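# Turn three dice to total 3, flat on mat

## Task

Reorient the three dice until their upward faces sum to 3 (so each die shows a 1), with every die lying flat and entirely on the mat. Then release them and pull the robot away. The robot must stay upright and level throughout, since tipping over or ending tilted means failure, and the result only counts if the dice stay that way with nothing from the robot holding them.

## Robot and tools

ROBOT. A wheeled cart (drives straight and turns in place, no sideways motion) with a pan/tilt head camera and two SO-101 arms, left_arm and right_arm. Each arm has shoulder_pan, shoulder_lift, elbow_flex, wrist_flex, wrist_roll and a gripper (one fixed jaw, one swinging jaw). Cart footprint: 0.53 m wide, spanning x = -0.35 to 0.07 m. Arm pan axes are vertical at x = -0.060, y = +0.155 (left) and -0.155 m (right); the shoulder sits 0.03 m outward from that axis and 0.89 m above the floor. Link lengths: upper arm 0.116, forearm 0.135, hand 0.162 m. The fixed-jaw tip can reach about 0.44 m horizontally from its pan axis and cannot get lower than roughly 0.55 m above the floor. Loose objects may occasionally get a brief external shove.

FRAMES. Base frame: origin on the floor between the drive wheels, x ahead, y to the left, z up. The state reports left_hand and right_hand as positions in this frame; each marks the fixed jaw's tip, so a held object lies next to it on the swinging-jaw side. Hand axes: z runs out along the fingers, y points from swinging jaw toward fixed jaw. base_odometry is relative to where the base stood at scene start and is computed from wheel rotation only, so wheel slip shows up as motion; heading is positive leftward, -3.142 to 3.142. These readings carry small joint errors, so hand positions can be off by a few cm, differently per arm.

TOOLS.
execute_actions(actions, cameras): actions is a list holding one action or nothing (empty list = just report state and images). An action may contain "base", "joints", or both; all its motions begin together. "base" holds exactly one relative command: {"translate_m": d}, a straight drive of d metres from the current spot, forward positive, -1.4 to 1.4; or {"rotate_rad": d}, an in-place turn of d radians, left (counter-clockwise from above) positive, -3.2 to 3.2. A base move is measured from the base's position in the most recent state report. "joints" is one dictionary for the whole robot (head and both arms together), mapping joint names to absolute target angles in radians. Ranges: head_pan_rad -3.2..3.2 (0 ahead, positive left); head_tilt_rad -0.76..1.45 (0 level, positive down); each arm's shoulder_pan_rad -1.919..1.919, shoulder_lift_rad -1.745..1.745, elbow_flex_rad -1.69..1.58, wrist_flex_rad -1.658..1.658, wrist_roll_rad -2.743..2.841, gripper_rad 0..1.919. Joints you omit keep pursuing earlier targets. An action runs at most 15 s. Unknown keys or out-of-range values cause refusal with no motion. cameras: list from head_camera, left_wrist_camera, right_wrist_camera, all; omitted, null or ["all"] gives every camera, [] none. The "pictures" line gives image order. If a result reports a stop, any later execute_actions, wait or finished_scene calls in the same reply are skipped.
wait(seconds): 0 to 10 s with no new command; returns state and images.
zoom_image(camera, region): enlarges [x0, y0, x1, y1] pixels (origin top-left, max 504x504) of that camera's latest full image.
read_manual(section): only licence text ("licences"); no motion.
finished_scene(scene): give the current scene number; ends it for good and reports success. Replying with no tool call ends everything.

JOINT CONVENTIONS. Pan: at 0 the left arm points left, the right arm right; positive rotates clockwise from above; straight ahead is +1.571 (left) and -1.571 (right). Bend: with lift, elbow and wrist_flex all 0 the upper arm is up, tilted 0.24 rad outward, forearm and fingers horizontal; positive bends downward; the three values summed give finger angle below horizontal (1.571 = pointing down, which requires the forearm no more than 0.08 rad above horizontal). Roll: -1.522 closes jaws across the arm plane with fixed jaw on the left looking outward; 1.619 puts it on the right; 0.049 closes within the plane, fixed jaw below (level fingers) or toward the pan axis (fingers down). Jaw gap vs gripper angle: 0 → 0.003 m, 0.3 → 0.026, 0.6 → 0.049, 1 → 0.076, 1.919 → 0.106. The hand body protrudes ~0.08 m above level fingers when the fixed jaw is left, below when right, so over furniture keep it on the left.

RESULT LINES. base_status/joint_status per motion: "done" (for the base: wheels turned the commanded amount, slip included); "off_target" (stopped short, maybe still pushing: a load, obstruction, or tripped motor); "time_out" (target dropped, holds position); "not_followed" plus "joint command not followed" and a "cause:" line when a self-collision check between an arm's links or between the arms blocked the targets (grippers still move; blocked targets may be retried each action until valid). contact_stop never appears. on_its_own lists what moved uncommanded. A holding jaw reads off_target; done means empty or barely gripping. MOTOR HOT warns from 55 °C; at 70 °C an OVER-TEMPERATURE FAULT stops the arm, joints say limit_stop_at_motor_heat, and you resend targets after cooling.

PRACTICAL RULES. Loaded or far-reaching joints sag toward gravity; compensate the next target by the observed sag. A joint held about 0.30 rad from target for ~2 s trips to 20% torque (thinking time counts, the sim keeps running while you reply); reset by waiting until it settles, then commanding 0.2 rad from the reading on the side away from the offending target (or 0.04 rad past a range end; a jaw uses the end). To stop a blocked joint pushing, command its current reading. Gripping: command up to 0.2 rad below contact angle; more adds nothing and may trip the jaw. Payload ~0.4 kg at full reach, ~0.7 kg within 0.28 m of the pan axis. Stowed pose: pan -1.75 (left) / 1.75 (right), lift 0.05, elbow 1.35, wrist_flex -1.55, roll -1.52; stow in two steps (wrists first, then the rest) away from loose items, and when leaving stow avoid moving wrists first. Turning with stowed arms needs 0.44 m free radius; near a desk, turning or reversing can snag the cart rear and tip it. Pulling (especially forward objects) or pushing can topple the robot. Never let the arms or hands strike or press each other hard. Avoid drops, slips, slams and forceful pushes.

CAMERAS (all 644x476, pinhole): head_camera fx=fy=613.592, cx 319.259, cy 237.125; left_wrist_camera 341.203, 320.591, 238.518; right_wrist_camera 287.551, 320.822, 239.68.

Each tool is called after "Emit:" as a command line: name --argument value for each argument, lists and objects as JSON in quotes; but a table of rows of numbers goes row by row, as --pt "numbers of a row", without its own name.

## Session

Emit:
execute_actions --actions '[]'

Scene clock: 0.00 s.
base_odometry: x=+0.000 y=+0.000 heading=+0.000 (m, m, rad; odometry frame)
base_status: not commanded
joint_positions: head_pan_rad=-0.031 head_tilt_rad=+0.013 left_arm_shoulder_pan_rad=-1.718 left_arm_shoulder_lift_rad=+0.046 left_arm_elbow_flex_rad=+1.300 left_arm_wrist_flex_rad=-1.531 left_arm_wrist_roll_rad=-1.520 left_arm_gripper_rad=+1.920 right_arm_shoulder_pan_rad=+1.732 right_arm_shoulder_lift_rad=+0.060 right_arm_elbow_flex_rad=+1.315 right_arm_wrist_flex_rad=-1.499 right_arm_wrist_roll_rad=-1.495 right_arm_gripper_rad=+1.920
joint_status: not commanded
left_hand: x=-0.3127 y=+0.1099 z=+0.9042 quat_wxyz=(-0.055, -0.637, -0.048, +0.768) (m; base frame)
right_hand: x=-0.3137 y=-0.1214 z=+0.8928 quat_wxyz=(-0.071, +0.660, -0.044, -0.746) (m; base frame)
pictures: head_camera, left_wrist_camera, right_wrist_camera
Images, in order (width x height): head_camera 644x476, left_wrist_camera 644x476, right_wrist_camera 644x476.

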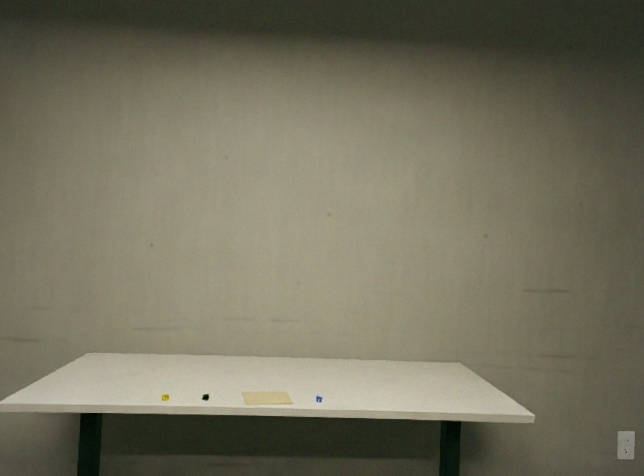

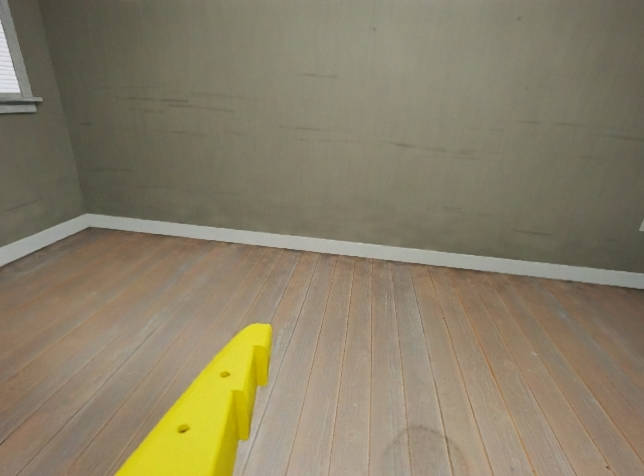

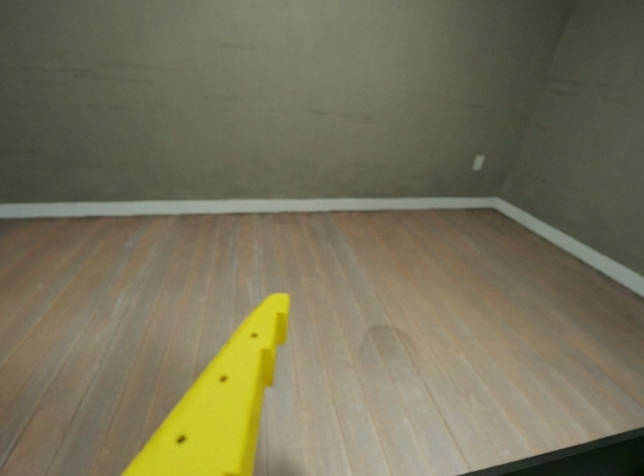

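Emit:
zoom_image --camera "head_camera" --region '[140, 370, 340, 420]'

Emit:
execute_actions --actions '[{"joints": {"head_pan_rad": 0.0, "head_tilt_rad": 0.4}}]' --cameras '["head_camera"]'

Region (140, 370, 340, 420) of head_camera's 644x476 image, scaled by 2.520; it fills the top 126 rows of this view, and the rest is white.

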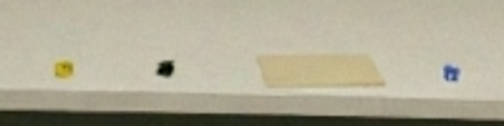

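Scene clock: 8.00 s.
base_odometry: x=+0.000 y=+0.000 heading=+0.000 (m, m, rad; odometry frame)
base_status: not commanded
joint_positions: head_pan_rad=-0.010 head_tilt_rad=+0.393 left_arm_shoulder_pan_rad=-1.718 left_arm_shoulder_lift_rad=+0.046 left_arm_elbow_flex_rad=+1.300 left_arm_wrist_flex_rad=-1.531 left_arm_wrist_roll_rad=-1.520 left_arm_gripper_rad=+1.920 right_arm_shoulder_pan_rad=+1.732 right_arm_shoulder_lift_rad=+0.060 right_arm_elbow_flex_rad=+1.315 right_arm_wrist_flex_rad=-1.499 right_arm_wrist_roll_rad=-1.495 right_arm_gripper_rad=+1.920
joint_status: all done
left_hand: x=-0.3127 y=+0.1099 z=+0.9042 quat_wxyz=(-0.055, -0.637, -0.048, +0.768) (m; base frame)
right_hand: x=-0.3137 y=-0.1214 z=+0.8928 quat_wxyz=(-0.071, +0.660, -0.044, -0.746) (m; base frame)
pictures: head_camera
Images, in order (width x height): head_camera 644x476.

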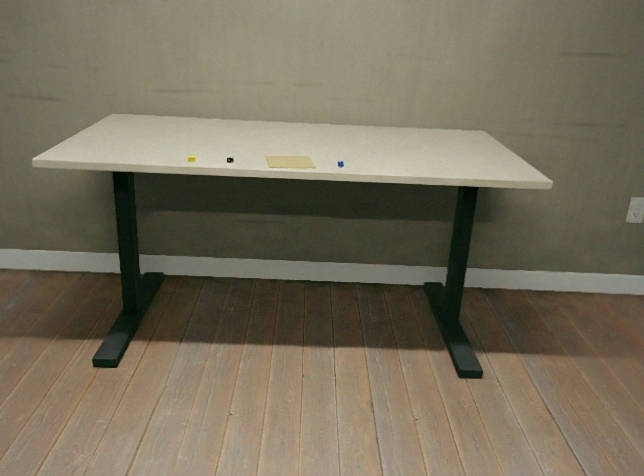

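Emit:
execute_actions --actions '[{"base": {"rotate_rad": 0.19}, "joints": {"left_arm_shoulder_pan_rad": 1.57, "left_arm_shoulder_lift_rad": -0.6, "left_arm_elbow_flex_rad": 0.9, "right_arm_shoulder_pan_rad": -1.57, "right_arm_shoulder_lift_rad": -0.6, "right_arm_elbow_flex_rad": 0.9}}]' --cameras '["head_camera"]'

Emit:
execute_actions --actions '[{"base": {"translate_m": 1.02}, "joints": {"left_arm_wrist_flex_rad": 0.6, "right_arm_wrist_flex_rad": 0.6, "head_tilt_rad": 0.6, "left_arm_gripper_rad": 0.6, "right_arm_gripper_rad": 0.6}}]' --cameras '[]'

Emit:
execute_actions --actions '[{"base": {"rotate_rad": -0.26}}]'

Scene clock: 53.53 s.
base_odometry: x=-0.001 y=+0.000 heading=+0.187 (m, m, rad; odometry frame)
base_status: done
joint_positions: head_pan_rad=-0.010 head_tilt_rad=+0.393 left_arm_shoulder_pan_rad=+1.561 left_arm_shoulder_lift_rad=-0.574 left_arm_elbow_flex_rad=+0.935 left_arm_wrist_flex_rad=-1.531 left_arm_wrist_roll_rad=-1.520 left_arm_gripper_rad=+1.920 right_arm_shoulder_pan_rad=-1.561 right_arm_shoulder_lift_rad=-0.572 right_arm_elbow_flex_rad=+0.935 right_arm_wrist_flex_rad=-1.499 right_arm_wrist_roll_rad=-1.495 right_arm_gripper_rad=+1.920
joint_status: all done
left_hand: x=+0.1236 y=+0.1646 z=+1.1087 quat_wxyz=(+0.980, -0.001, +0.199, +0.004) (m; base frame)
right_hand: x=+0.1290 y=-0.1491 z=+1.1062 quat_wxyz=(+0.976, -0.002, +0.216, -0.018) (m; base frame)
pictures: head_camera
Images, in order (width x height): head_camera 644x476.

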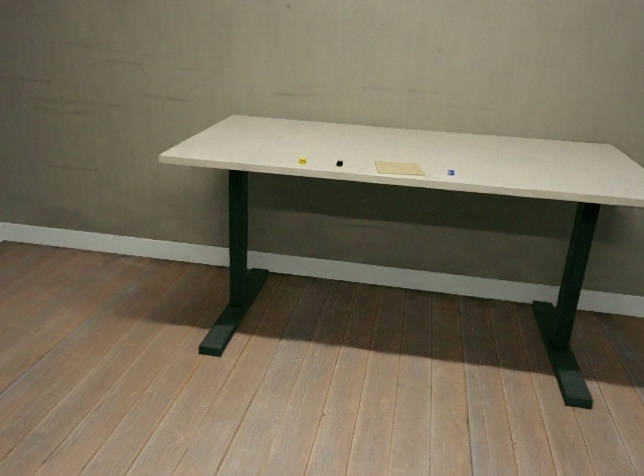

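Scene clock: 59.47 s.
base_odometry: x=+1.001 y=+0.189 heading=+0.186 (m, m, rad; odometry frame)
base_status: done
joint_positions: head_pan_rad=-0.010 head_tilt_rad=+0.594 left_arm_shoulder_pan_rad=+1.561 left_arm_shoulder_lift_rad=-0.575 left_arm_elbow_flex_rad=+0.935 left_arm_wrist_flex_rad=+0.598 left_arm_wrist_roll_rad=-1.520 left_arm_gripper_rad=+0.609 right_arm_shoulder_pan_rad=-1.561 right_arm_shoulder_lift_rad=-0.575 right_arm_elbow_flex_rad=+0.935 right_arm_wrist_flex_rad=+0.593 right_arm_wrist_roll_rad=-1.495 right_arm_gripper_rad=+0.606
joint_status: all done
left_hand: x=+0.1529 y=+0.1649 z=+0.8297 quat_wxyz=(+0.302, -0.006, +0.953, +0.001) (m; base frame)
right_hand: x=+0.1534 y=-0.1494 z=+0.8300 quat_wxyz=(+0.304, -0.008, +0.953, -0.006) (m; base frame)
pictures: none
No camera images: the call's "cameras" was empty. Leave "cameras" out to get every camera's image.

Scene clock: 60.50 s.
base_odometry: x=+1.002 y=+0.190 heading=-0.072 (m, m, rad; odometry frame)
base_status: done
joint_positions: head_pan_rad=-0.010 head_tilt_rad=+0.594 left_arm_shoulder_pan_rad=+1.561 left_arm_shoulder_lift_rad=-0.575 left_arm_elbow_flex_rad=+0.935 left_arm_wrist_flex_rad=+0.598 left_arm_wrist_roll_rad=-1.520 left_arm_gripper_rad=+0.609 right_arm_shoulder_pan_rad=-1.561 right_arm_shoulder_lift_rad=-0.575 right_arm_elbow_flex_rad=+0.935 right_arm_wrist_flex_rad=+0.593 right_arm_wrist_roll_rad=-1.495 right_arm_gripper_rad=+0.606
joint_status: not commanded
left_hand: x=+0.1529 y=+0.1649 z=+0.8297 quat_wxyz=(+0.302, -0.006, +0.953, +0.001) (m; base frame)
right_hand: x=+0.1534 y=-0.1494 z=+0.8300 quat_wxyz=(+0.304, -0.008, +0.953, -0.006) (m; base frame)
pictures: head_camera, left_wrist_camera, right_wrist_camera
Images, in order (width x height): head_camera 644x476, left_wrist_camera 644x476, right_wrist_camera 644x476.

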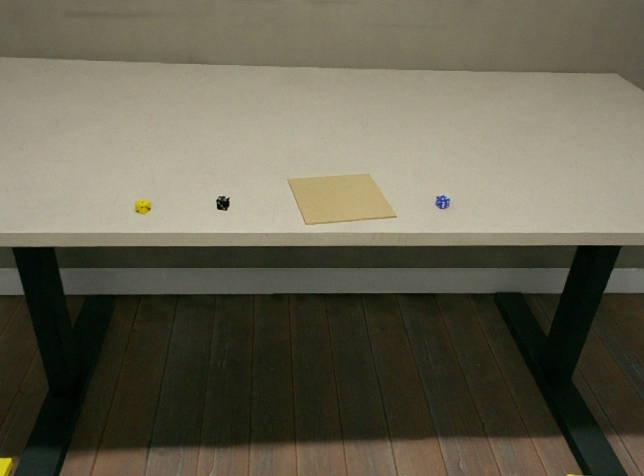

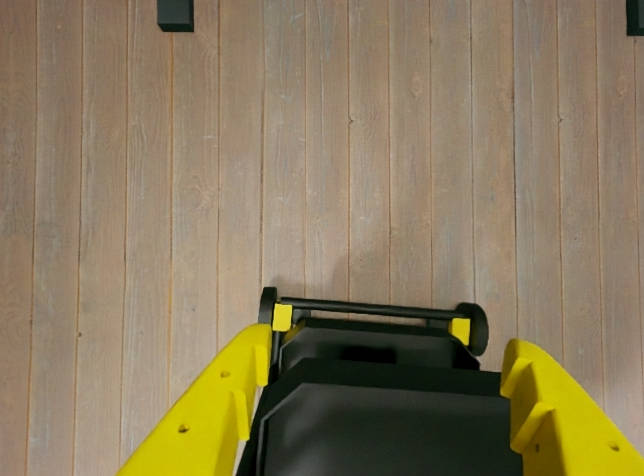

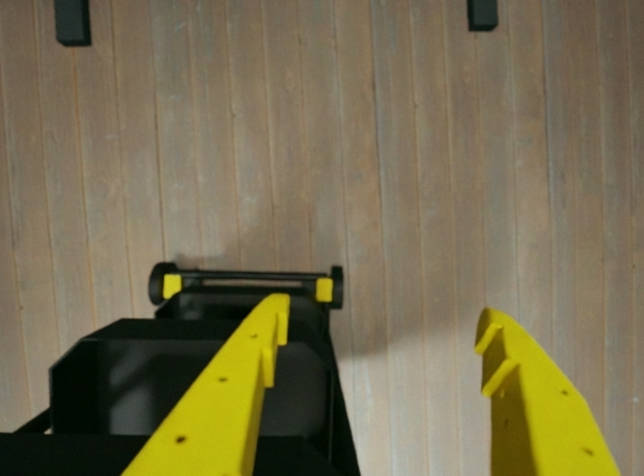

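Emit:
execute_actions --actions '[{"base": {"translate_m": 0.3}, "joints": {"head_tilt_rad": 0.85}}]' --cameras '[]'

Emit:
execute_actions --actions '[]'

Scene clock: 72.13 s.
base_odometry: x=+1.301 y=+0.167 heading=-0.076 (m, m, rad; odometry frame)
base_status: done
joint_positions: head_pan_rad=-0.010 head_tilt_rad=+0.845 left_arm_shoulder_pan_rad=+1.561 left_arm_shoulder_lift_rad=-0.575 left_arm_elbow_flex_rad=+0.935 left_arm_wrist_flex_rad=+0.598 left_arm_wrist_roll_rad=-1.520 left_arm_gripper_rad=+0.609 right_arm_shoulder_pan_rad=-1.561 right_arm_shoulder_lift_rad=-0.575 right_arm_elbow_flex_rad=+0.935 right_arm_wrist_flex_rad=+0.593 right_arm_wrist_roll_rad=-1.495 right_arm_gripper_rad=+0.606
joint_status: all done
left_hand: x=+0.1529 y=+0.1649 z=+0.8297 quat_wxyz=(+0.302, -0.006, +0.953, +0.001) (m; base frame)
right_hand: x=+0.1534 y=-0.1494 z=+0.8300 quat_wxyz=(+0.304, -0.008, +0.953, -0.006) (m; base frame)
pictures: none
No camera images: the call's "cameras" was empty. Leave "cameras" out to get every camera's image.

Scene clock: 72.13 s.
base_odometry: x=+1.301 y=+0.167 heading=-0.076 (m, m, rad; odometry frame)
base_status: done
joint_positions: head_pan_rad=-0.010 head_tilt_rad=+0.845 left_arm_shoulder_pan_rad=+1.561 left_arm_shoulder_lift_rad=-0.575 left_arm_elbow_flex_rad=+0.935 left_arm_wrist_flex_rad=+0.598 left_arm_wrist_roll_rad=-1.520 left_arm_gripper_rad=+0.609 right_arm_shoulder_pan_rad=-1.561 right_arm_shoulder_lift_rad=-0.575 right_arm_elbow_flex_rad=+0.935 right_arm_wrist_flex_rad=+0.593 right_arm_wrist_roll_rad=-1.495 right_arm_gripper_rad=+0.606
joint_status: all done
left_hand: x=+0.1529 y=+0.1649 z=+0.8297 quat_wxyz=(+0.302, -0.006, +0.953, +0.001) (m; base frame)
right_hand: x=+0.1534 y=-0.1494 z=+0.8300 quat_wxyz=(+0.304, -0.008, +0.953, -0.006) (m; base frame)
pictures: head_camera, left_wrist_camera, right_wrist_camera
Images, in order (width x height): head_camera 644x476, left_wrist_camera 644x476, right_wrist_camera 644x476.

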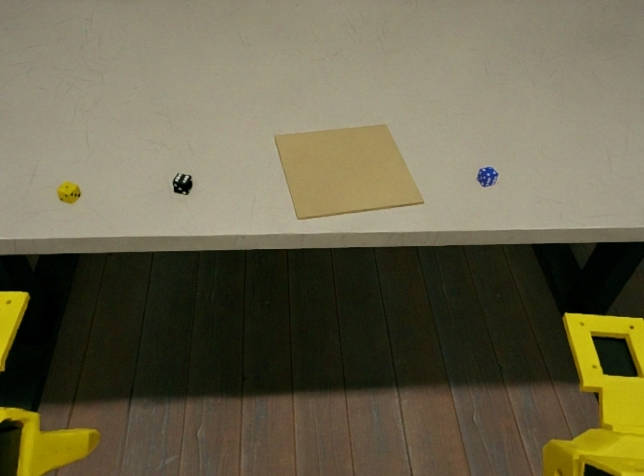

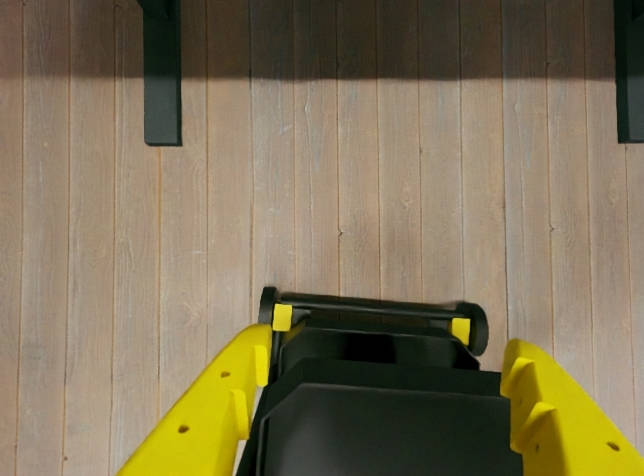

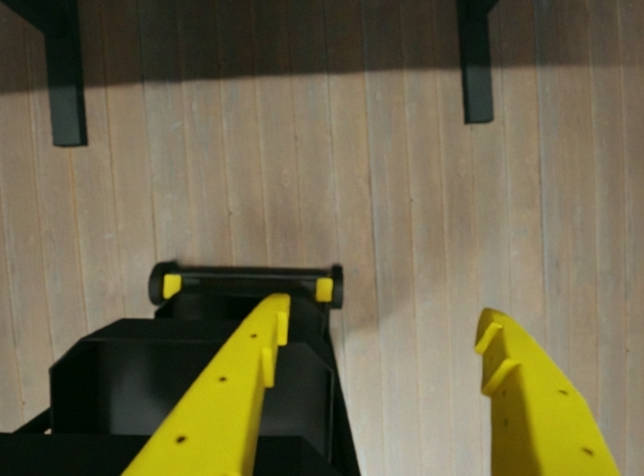

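Emit:
zoom_image --camera "head_camera" --region '[40, 160, 220, 220]'

Emit:
zoom_image --camera "head_camera" --region '[460, 155, 520, 200]'

Region (40, 160, 220, 220) of head_camera's 644x476 image, scaled by 2.800.

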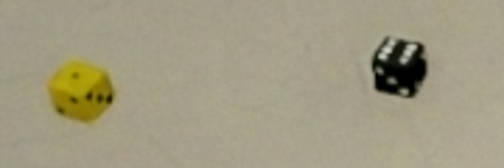

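Region (460, 155, 520, 200) of head_camera's 644x476 image, scaled by 8.400; it fills the top 378 rows of this view, and the rest is white.

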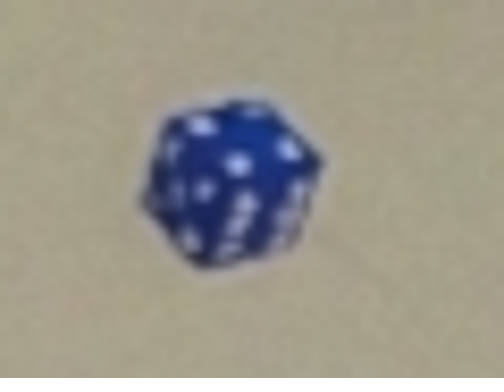

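Emit:
execute_actions --actions '[{"base": {"rotate_rad": 0.045}}]' --cameras '[]'

Emit:
execute_actions --actions '[{"base": {"translate_m": 0.25}, "joints": {"head_tilt_rad": 1.15}}]'

Scene clock: 178.07 s.
base_odometry: x=+1.302 y=+0.167 heading=-0.033 (m, m, rad; odometry frame)
base_status: done
joint_positions: head_pan_rad=-0.010 head_tilt_rad=+0.845 left_arm_shoulder_pan_rad=+1.561 left_arm_shoulder_lift_rad=-0.575 left_arm_elbow_flex_rad=+0.935 left_arm_wrist_flex_rad=+0.598 left_arm_wrist_roll_rad=-1.520 left_arm_gripper_rad=+0.609 right_arm_shoulder_pan_rad=-1.561 right_arm_shoulder_lift_rad=-0.575 right_arm_elbow_flex_rad=+0.935 right_arm_wrist_flex_rad=+0.593 right_arm_wrist_roll_rad=-1.495 right_arm_gripper_rad=+0.606
joint_status: not commanded
left_hand: x=+0.1529 y=+0.1649 z=+0.8297 quat_wxyz=(+0.302, -0.006, +0.953, +0.001) (m; base frame)
right_hand: x=+0.1534 y=-0.1494 z=+0.8300 quat_wxyz=(+0.304, -0.008, +0.953, -0.006) (m; base frame)
pictures: none
No camera images: the call's "cameras" was empty. Leave "cameras" out to get every camera's image.

Scene clock: 180.23 s.
base_odometry: x=+1.552 y=+0.160 heading=-0.030 (m, m, rad; odometry frame)
base_status: done
joint_positions: head_pan_rad=-0.010 head_tilt_rad=+1.145 left_arm_shoulder_pan_rad=+1.561 left_arm_shoulder_lift_rad=-0.575 left_arm_elbow_flex_rad=+0.935 left_arm_wrist_flex_rad=+0.598 left_arm_wrist_roll_rad=-1.520 left_arm_gripper_rad=+0.609 right_arm_shoulder_pan_rad=-1.561 right_arm_shoulder_lift_rad=-0.575 right_arm_elbow_flex_rad=+0.935 right_arm_wrist_flex_rad=+0.593 right_arm_wrist_roll_rad=-1.495 right_arm_gripper_rad=+0.606
joint_status: all done
left_hand: x=+0.1529 y=+0.1649 z=+0.8297 quat_wxyz=(+0.302, -0.006, +0.953, +0.001) (m; base frame)
right_hand: x=+0.1534 y=-0.1494 z=+0.8300 quat_wxyz=(+0.304, -0.008, +0.953, -0.006) (m; base frame)
pictures: head_camera, left_wrist_camera, right_wrist_camera
Images, in order (width x height): head_camera 644x476, left_wrist_camera 644x476, right_wrist_camera 644x476.

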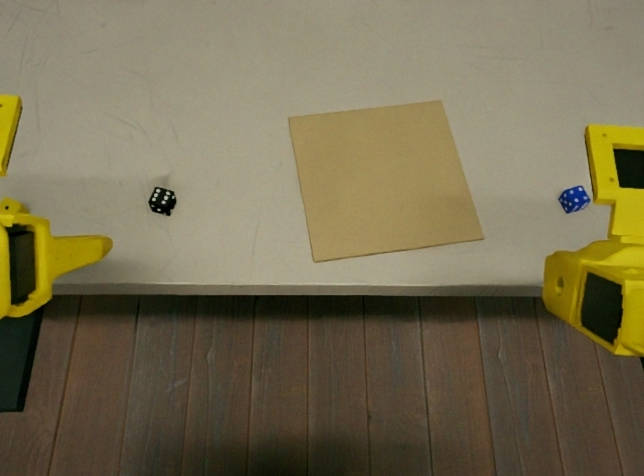

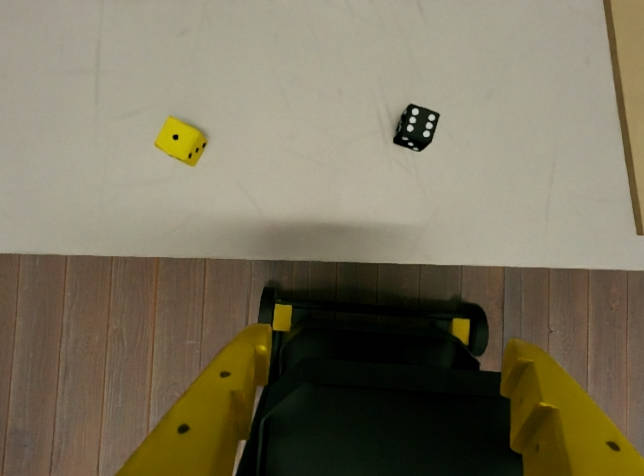

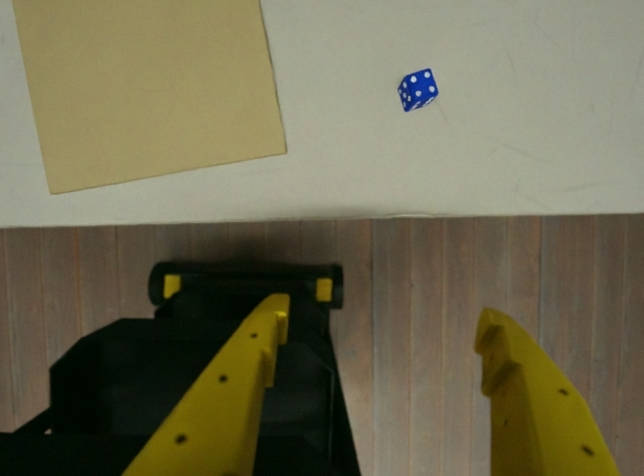

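Emit:
execute_actions --actions '[{"base": {"translate_m": 0.07}, "joints": {"head_tilt_rad": 1.25, "left_arm_shoulder_pan_rad": 1.69, "left_arm_shoulder_lift_rad": 0.47, "left_arm_elbow_flex_rad": -0.06, "left_arm_wrist_flex_rad": 1.12, "left_arm_wrist_roll_rad": -1.73, "left_arm_gripper_rad": 0.5, "right_arm_shoulder_pan_rad": -1.37, "right_arm_shoulder_lift_rad": 0.47, "right_arm_elbow_flex_rad": -0.06, "right_arm_wrist_flex_rad": 1.12, "right_arm_wrist_roll_rad": -1.03, "right_arm_gripper_rad": 0.5}}]'

Scene clock: 287.80 s.
base_odometry: x=+1.621 y=+0.158 heading=-0.032 (m, m, rad; odometry frame)
base_status: done
joint_positions: head_pan_rad=-0.010 head_tilt_rad=+1.245 left_arm_shoulder_pan_rad=+1.680 left_arm_shoulder_lift_rad=+0.482 left_arm_elbow_flex_rad=-0.027 left_arm_wrist_flex_rad=+1.115 left_arm_wrist_roll_rad=-1.722 left_arm_gripper_rad=+0.509 right_arm_shoulder_pan_rad=-1.380 right_arm_shoulder_lift_rad=+0.480 right_arm_elbow_flex_rad=-0.030 right_arm_wrist_flex_rad=+1.110 right_arm_wrist_roll_rad=-1.042 right_arm_gripper_rad=+0.506
joint_status: all done
left_hand: x=+0.1718 y=+0.1372 z=+0.7657 quat_wxyz=(+0.001, +0.154, +0.988, +0.000) (m; base frame)
right_hand: x=+0.1659 y=-0.1918 z=+0.7664 quat_wxyz=(+0.005, -0.144, +0.990, -0.002) (m; base frame)
pictures: head_camera, left_wrist_camera, right_wrist_camera
Images, in order (width x height): head_camera 644x476, left_wrist_camera 644x476, right_wrist_camera 644x476.

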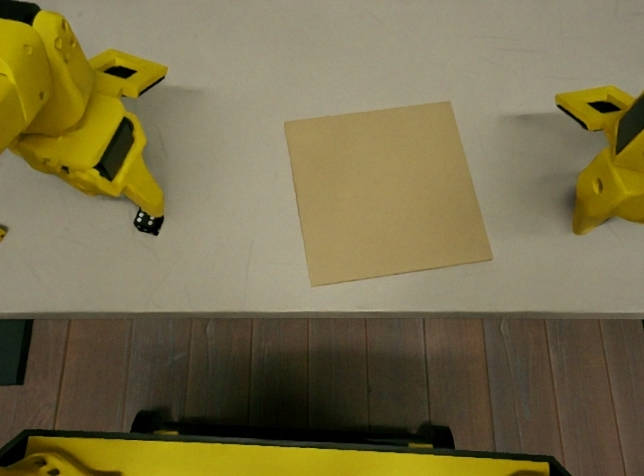

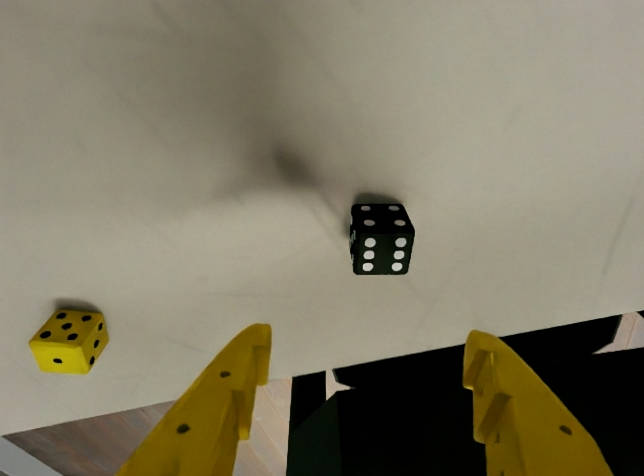

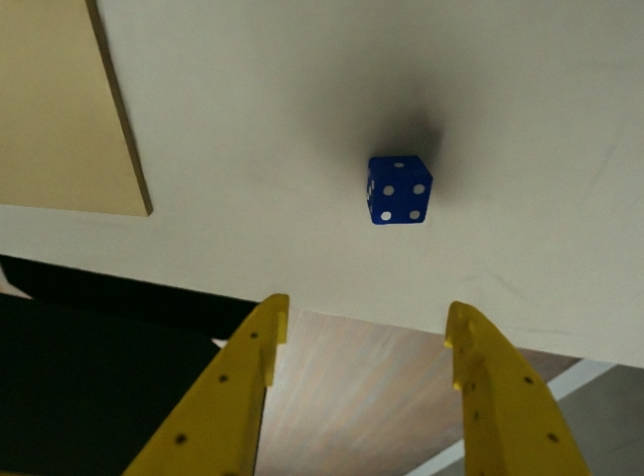

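Emit:
execute_actions --actions '[{"base": {"translate_m": 0.03}, "joints": {"left_arm_shoulder_pan_rad": 1.776, "left_arm_shoulder_lift_rad": 0.61, "left_arm_elbow_flex_rad": -0.215, "left_arm_wrist_flex_rad": 1.415, "left_arm_wrist_roll_rad": -1.628, "right_arm_shoulder_pan_rad": -1.306, "right_arm_shoulder_lift_rad": 0.635, "right_arm_elbow_flex_rad": -0.295, "right_arm_wrist_flex_rad": 1.325, "right_arm_wrist_roll_rad": -0.968}}]'

Scene clock: 381.23 s.
base_odometry: x=+1.652 y=+0.157 heading=-0.033 (m, m, rad; odometry frame)
base_status: done
joint_positions: head_pan_rad=-0.010 head_tilt_rad=+1.245 left_arm_shoulder_pan_rad=+1.766 left_arm_shoulder_lift_rad=+0.621 left_arm_elbow_flex_rad=-0.185 left_arm_wrist_flex_rad=+1.406 left_arm_wrist_roll_rad=-1.636 left_arm_gripper_rad=+0.509 right_arm_shoulder_pan_rad=-1.316 right_arm_shoulder_lift_rad=+0.647 right_arm_elbow_flex_rad=-0.265 right_arm_wrist_flex_rad=+1.314 right_arm_wrist_roll_rad=-0.981 right_arm_gripper_rad=+0.506
joint_status: all done
left_hand: x=+0.1384 y=+0.1236 z=+0.7621 quat_wxyz=(-0.135, +0.153, +0.979, +0.005) (m; base frame)
right_hand: x=+0.1577 y=-0.2051 z=+0.7627 quat_wxyz=(-0.058, -0.142, +0.988, +0.024) (m; base frame)
pictures: head_camera, left_wrist_camera, right_wrist_camera
Images, in order (width x height): head_camera 644x476, left_wrist_camera 644x476, right_wrist_camera 644x476.

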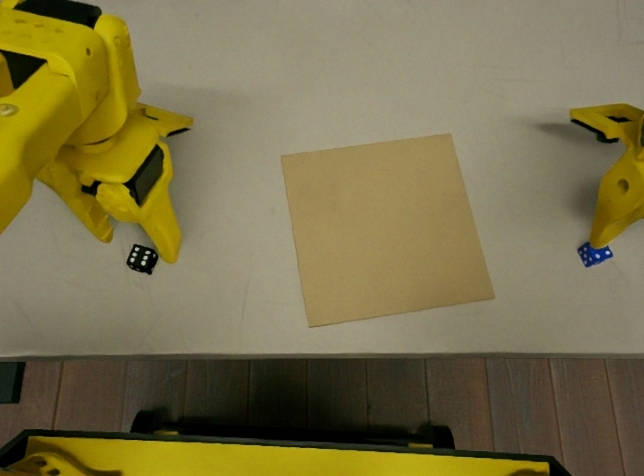

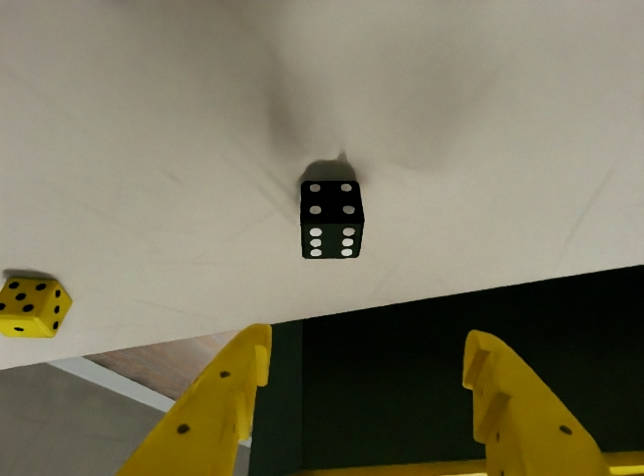

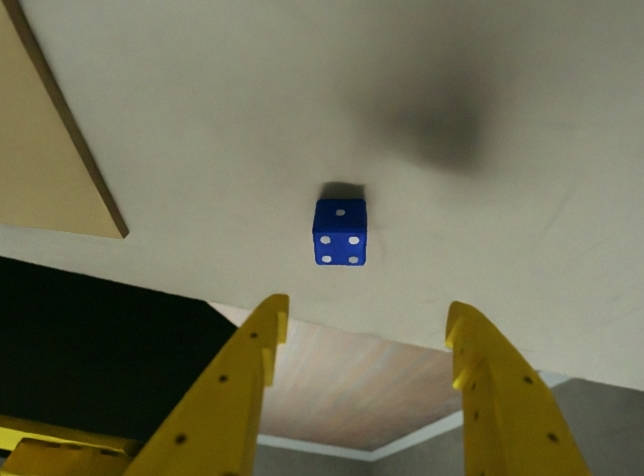

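Emit:
execute_actions --actions '[{"joints": {"left_arm_shoulder_lift_rad": 0.752, "left_arm_wrist_flex_rad": 1.258, "right_arm_shoulder_lift_rad": 0.745, "right_arm_wrist_flex_rad": 1.195}}]'

Scene clock: 408.23 s.
base_odometry: x=+1.652 y=+0.157 heading=-0.033 (m, m, rad; odometry frame)
base_status: not commanded
joint_positions: head_pan_rad=-0.010 head_tilt_rad=+1.245 left_arm_shoulder_pan_rad=+1.766 left_arm_shoulder_lift_rad=+0.765 left_arm_elbow_flex_rad=-0.187 left_arm_wrist_flex_rad=+1.262 left_arm_wrist_roll_rad=-1.636 left_arm_gripper_rad=+0.509 right_arm_shoulder_pan_rad=-1.316 right_arm_shoulder_lift_rad=+0.759 right_arm_elbow_flex_rad=-0.266 right_arm_wrist_flex_rad=+1.204 right_arm_wrist_roll_rad=-0.981 right_arm_gripper_rad=+0.506
joint_status: all done
left_hand: x=+0.1398 y=+0.1233 z=+0.7314 quat_wxyz=(-0.135, +0.153, +0.979, +0.005) (m; base frame)
right_hand: x=+0.1594 y=-0.2056 z=+0.7384 quat_wxyz=(-0.058, -0.142, +0.988, +0.024) (m; base frame)
pictures: head_camera, left_wrist_camera, right_wrist_camera
Images, in order (width x height): head_camera 644x476, left_wrist_camera 644x476, right_wrist_camera 644x476.

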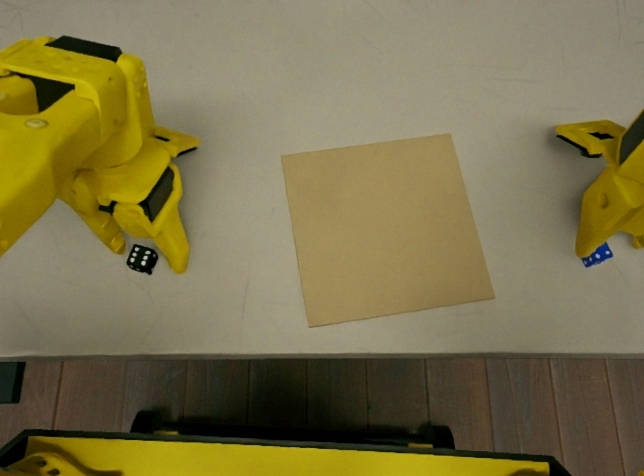

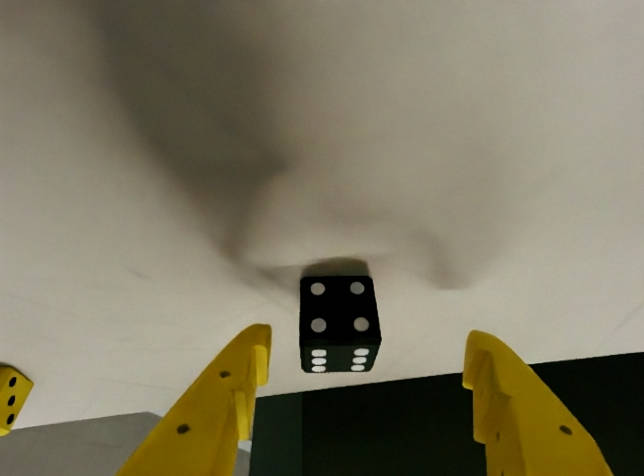

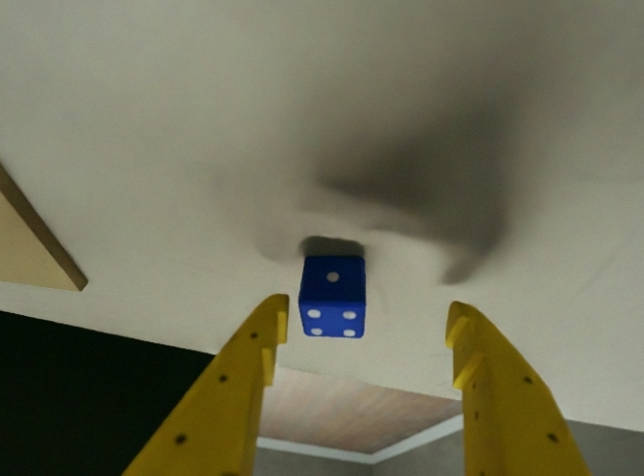

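Emit:
execute_actions --actions '[{"joints": {"left_arm_shoulder_lift_rad": 0.788, "left_arm_wrist_flex_rad": 1.208, "right_arm_shoulder_lift_rad": 0.782, "right_arm_wrist_flex_rad": 1.145}}]'

Scene clock: 429.67 s.
base_odometry: x=+1.652 y=+0.157 heading=-0.033 (m, m, rad; odometry frame)
base_status: not commanded
joint_positions: head_pan_rad=-0.010 head_tilt_rad=+1.245 left_arm_shoulder_pan_rad=+1.766 left_arm_shoulder_lift_rad=+0.801 left_arm_elbow_flex_rad=-0.188 left_arm_wrist_flex_rad=+1.212 left_arm_wrist_roll_rad=-1.636 left_arm_gripper_rad=+0.509 right_arm_shoulder_pan_rad=-1.316 right_arm_shoulder_lift_rad=+0.788 right_arm_elbow_flex_rad=-0.269 right_arm_wrist_flex_rad=+1.156 right_arm_wrist_roll_rad=-0.981 right_arm_gripper_rad=+0.506
joint_status: all done
left_hand: x=+0.1421 y=+0.1229 z=+0.7234 quat_wxyz=(-0.126, +0.153, +0.980, +0.005) (m; base frame)
right_hand: x=+0.1629 y=-0.2065 z=+0.7319 quat_wxyz=(-0.048, -0.142, +0.988, +0.020) (m; base frame)
pictures: head_camera, left_wrist_camera, right_wrist_camera
Images, in order (width x height): head_camera 644x476, left_wrist_camera 644x476, right_wrist_camera 644x476.

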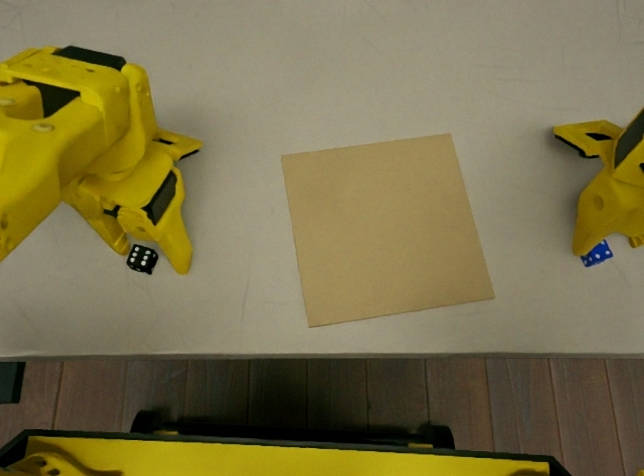

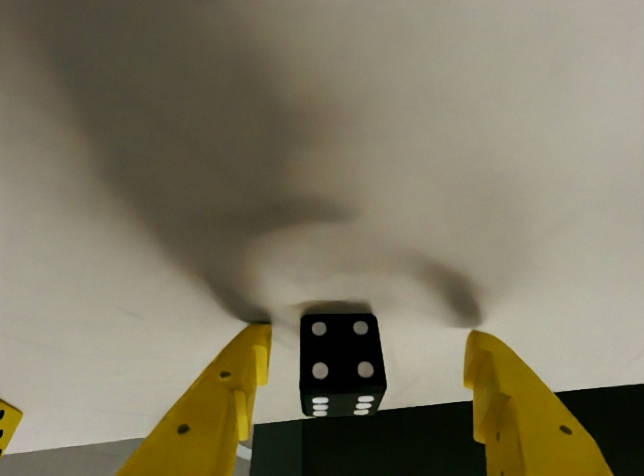

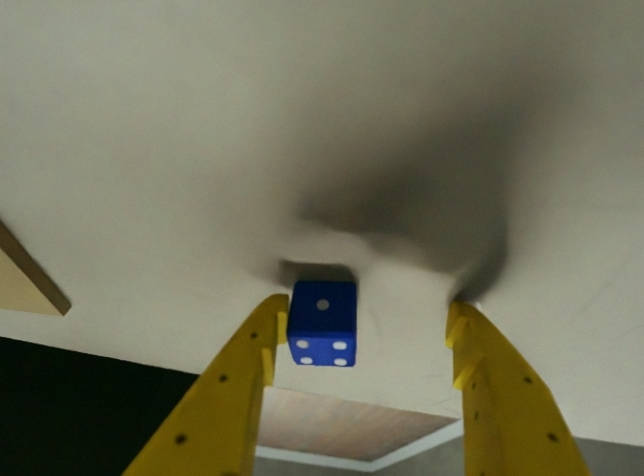

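Emit:
execute_actions --actions '[{"joints": {"left_arm_gripper_rad": 0.02, "right_arm_gripper_rad": 0.02, "right_arm_shoulder_lift_rad": 0.765, "left_arm_shoulder_lift_rad": 0.778}}]'

Scene clock: 437.20 s.
base_odometry: x=+1.652 y=+0.157 heading=-0.033 (m, m, rad; odometry frame)
base_status: not commanded
joint_positions: head_pan_rad=-0.010 head_tilt_rad=+1.245 left_arm_shoulder_pan_rad=+1.768 left_arm_shoulder_lift_rad=+0.801 left_arm_elbow_flex_rad=-0.190 left_arm_wrist_flex_rad=+1.212 left_arm_wrist_roll_rad=-1.636 left_arm_gripper_rad=+0.175 right_arm_shoulder_pan_rad=-1.314 right_arm_shoulder_lift_rad=+0.788 right_arm_elbow_flex_rad=-0.274 right_arm_wrist_flex_rad=+1.155 right_arm_wrist_roll_rad=-0.981 right_arm_gripper_rad=+0.175
joint_status: left_arm_gripper_rad off_target (ended at +0.175, target +0.020); right_arm_gripper_rad off_target (ended at +0.175, target +0.020); the others done
left_hand: x=+0.1424 y=+0.1225 z=+0.7235 quat_wxyz=(-0.125, +0.154, +0.980, +0.005) (m; base frame)
right_hand: x=+0.1640 y=-0.2071 z=+0.7323 quat_wxyz=(-0.045, -0.142, +0.989, +0.019) (m; base frame)
pictures: head_camera, left_wrist_camera, right_wrist_camera
Images, in order (width x height): head_camera 644x476, left_wrist_camera 644x476, right_wrist_camera 644x476.

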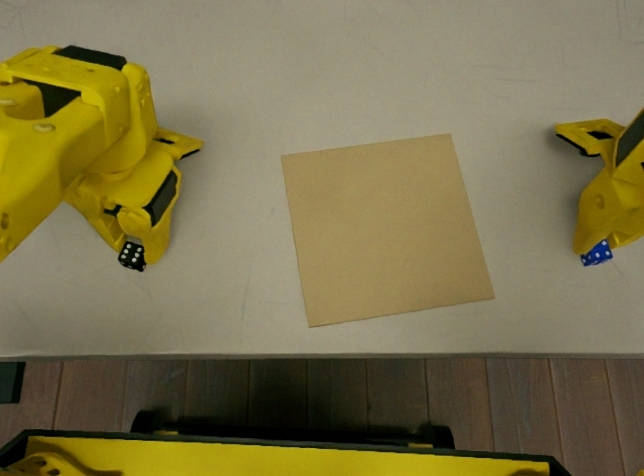

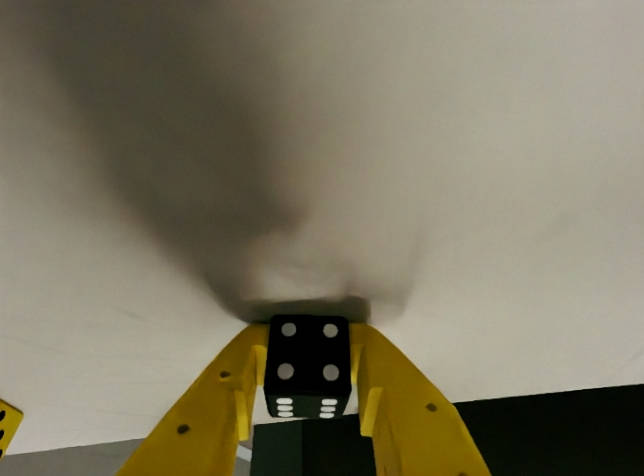

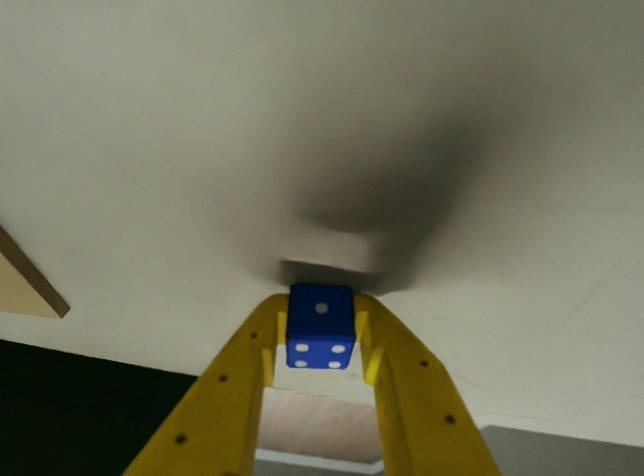

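Emit:
execute_actions --actions '[{"joints": {"left_arm_shoulder_lift_rad": 0.55, "right_arm_shoulder_lift_rad": 0.55}}]' --cameras '[]'

Emit:
execute_actions --actions '[{"base": {"translate_m": -0.12}, "joints": {"left_arm_wrist_flex_rad": -1.12, "left_arm_wrist_roll_rad": -1.515, "left_arm_shoulder_pan_rad": 1.68, "right_arm_wrist_flex_rad": -0.79, "right_arm_wrist_roll_rad": -1.53, "right_arm_shoulder_pan_rad": -1.775, "head_tilt_rad": 1.1}}]' --cameras '[]'

Emit:
execute_actions --actions '[{"joints": {"left_arm_shoulder_lift_rad": 0.77, "left_arm_elbow_flex_rad": 0.67, "right_arm_shoulder_lift_rad": 0.745, "right_arm_elbow_flex_rad": 0.39}}]'

Scene clock: 496.07 s.
base_odometry: x=+1.652 y=+0.157 heading=-0.033 (m, m, rad; odometry frame)
base_status: not commanded
joint_positions: head_pan_rad=-0.010 head_tilt_rad=+1.245 left_arm_shoulder_pan_rad=+1.768 left_arm_shoulder_lift_rad=+0.607 left_arm_elbow_flex_rad=-0.190 left_arm_wrist_flex_rad=+1.212 left_arm_wrist_roll_rad=-1.636 left_arm_gripper_rad=+0.175 right_arm_shoulder_pan_rad=-1.314 right_arm_shoulder_lift_rad=+0.607 right_arm_elbow_flex_rad=-0.274 right_arm_wrist_flex_rad=+1.155 right_arm_wrist_roll_rad=-0.981 right_arm_gripper_rad=+0.175
joint_status: all done
left_hand: x=+0.1713 y=+0.1167 z=+0.7602 quat_wxyz=(-0.029, +0.155, +0.988, +0.001) (m; base frame)
right_hand: x=+0.1890 y=-0.2137 z=+0.7709 quat_wxyz=(+0.038, -0.142, +0.989, -0.016) (m; base frame)
pictures: none
No camera images: the call's "cameras" was empty. Leave "cameras" out to get every camera's image.

Scene clock: 498.37 s.
base_odometry: x=+1.532 y=+0.160 heading=-0.028 (m, m, rad; odometry frame)
base_status: done
joint_positions: head_pan_rad=-0.010 head_tilt_rad=+1.115 left_arm_shoulder_pan_rad=+1.689 left_arm_shoulder_lift_rad=+0.607 left_arm_elbow_flex_rad=-0.190 left_arm_wrist_flex_rad=-1.106 left_arm_wrist_roll_rad=-1.523 left_arm_gripper_rad=+0.175 right_arm_shoulder_pan_rad=-1.767 right_arm_shoulder_lift_rad=+0.607 right_arm_elbow_flex_rad=-0.274 right_arm_wrist_flex_rad=-0.773 right_arm_wrist_roll_rad=-1.518 right_arm_gripper_rad=+0.175
joint_status: all done
left_hand: x=+0.3055 y=+0.1192 z=+1.0223 quat_wxyz=(+0.903, +0.025, +0.426, -0.053) (m; base frame)
right_hand: x=+0.3232 y=-0.0711 z=+0.9994 quat_wxyz=(+0.840, -0.054, +0.533, +0.081) (m; base frame)
pictures: none
No camera images: the call's "cameras" was empty. Leave "cameras" out to get every camera's image.

Scene clock: 499.70 s.
base_odometry: x=+1.532 y=+0.160 heading=-0.028 (m, m, rad; odometry frame)
base_status: not commanded
joint_positions: head_pan_rad=-0.010 head_tilt_rad=+1.115 left_arm_shoulder_pan_rad=+1.689 left_arm_shoulder_lift_rad=+0.788 left_arm_elbow_flex_rad=+0.669 left_arm_wrist_flex_rad=-1.108 left_arm_wrist_roll_rad=-1.523 left_arm_gripper_rad=+0.175 right_arm_shoulder_pan_rad=-1.767 right_arm_shoulder_lift_rad=+0.764 right_arm_elbow_flex_rad=+0.390 right_arm_wrist_flex_rad=-0.775 right_arm_wrist_roll_rad=-1.518 right_arm_gripper_rad=+0.175
joint_status: all done
left_hand: x=+0.2399 y=+0.1270 z=+0.7648 quat_wxyz=(+0.572, +0.049, +0.818, -0.034) (m; base frame)
right_hand: x=+0.2689 y=-0.0819 z=+0.7750 quat_wxyz=(+0.559, -0.083, +0.824, +0.054) (m; base frame)
pictures: head_camera, left_wrist_camera, right_wrist_camera
Images, in order (width x height): head_camera 644x476, left_wrist_camera 644x476, right_wrist_camera 644x476.

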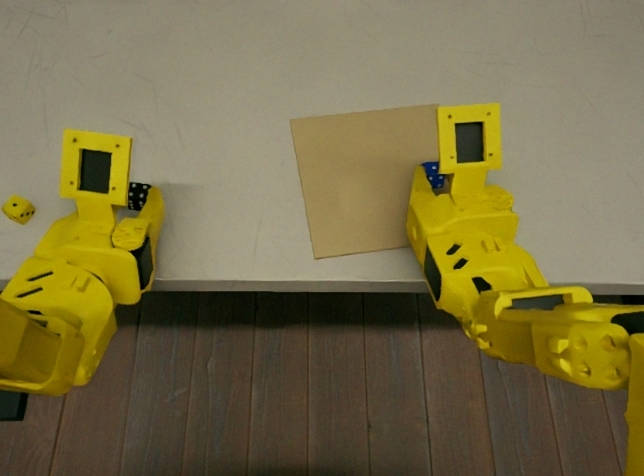

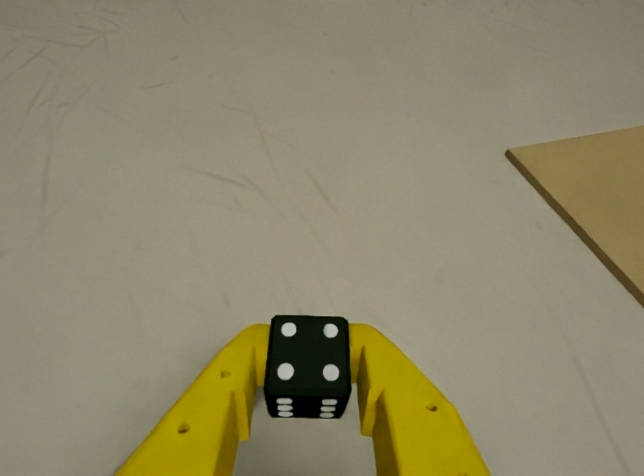

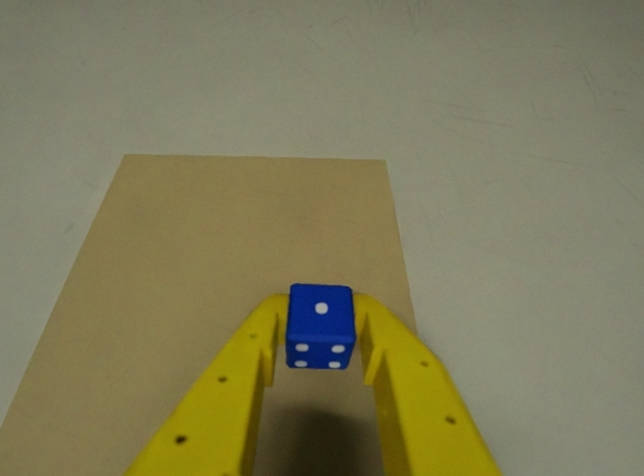

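Emit:
execute_actions --actions '[{"joints": {"left_arm_shoulder_lift_rad": 0.92, "left_arm_elbow_flex_rad": 0.56, "left_arm_wrist_flex_rad": -1.19, "right_arm_shoulder_lift_rad": 0.82, "right_arm_wrist_flex_rad": -0.865}}]'

Scene clock: 514.27 s.
base_odometry: x=+1.532 y=+0.160 heading=-0.028 (m, m, rad; odometry frame)
base_status: not commanded
joint_positions: head_pan_rad=-0.010 head_tilt_rad=+1.115 left_arm_shoulder_pan_rad=+1.689 left_arm_shoulder_lift_rad=+0.930 left_arm_elbow_flex_rad=+0.580 left_arm_wrist_flex_rad=-1.175 left_arm_wrist_roll_rad=-1.523 left_arm_gripper_rad=+0.175 right_arm_shoulder_pan_rad=-1.767 right_arm_shoulder_lift_rad=+0.831 right_arm_elbow_flex_rad=+0.390 right_arm_wrist_flex_rad=-0.847 right_arm_wrist_roll_rad=-1.518 right_arm_gripper_rad=+0.175
joint_status: all done
left_hand: x=+0.2411 y=+0.1269 z=+0.7516 quat_wxyz=(+0.578, +0.049, +0.814, -0.034) (m; base frame)
right_hand: x=+0.2649 y=-0.0827 z=+0.7652 quat_wxyz=(+0.560, -0.083, +0.822, +0.054) (m; base frame)
pictures: head_camera, left_wrist_camera, right_wrist_camera
Images, in order (width x height): head_camera 644x476, left_wrist_camera 644x476, right_wrist_camera 644x476.

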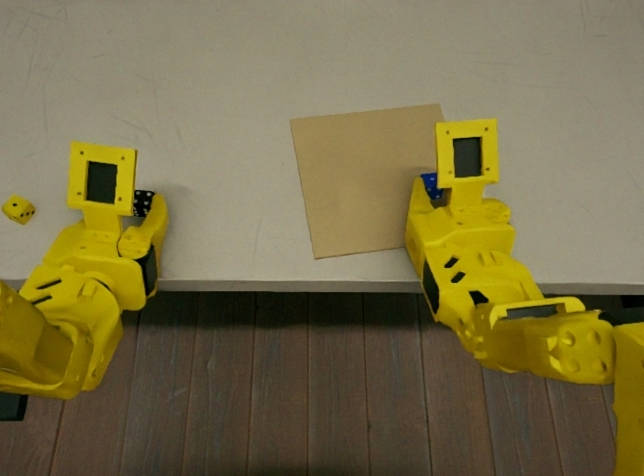

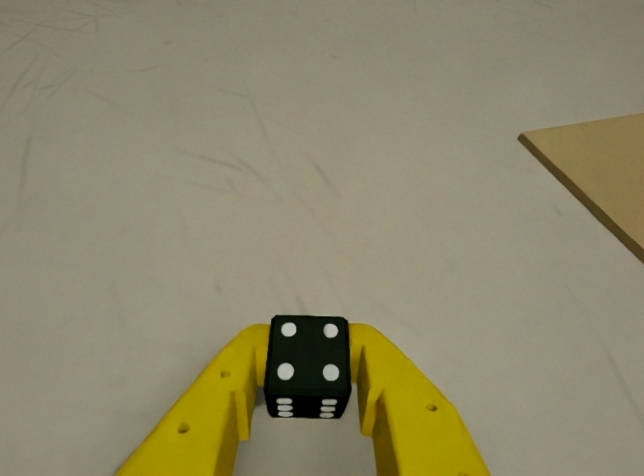

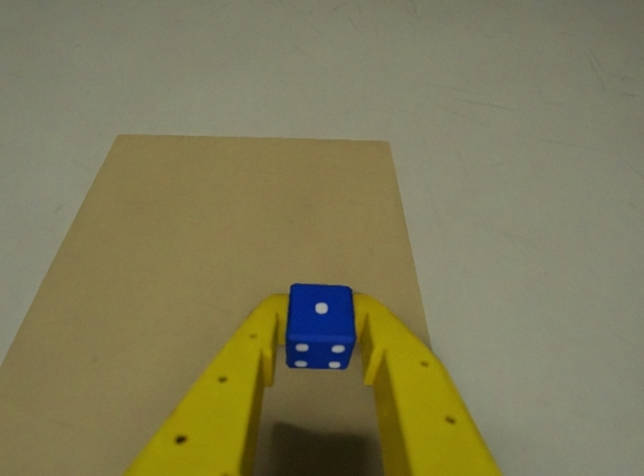

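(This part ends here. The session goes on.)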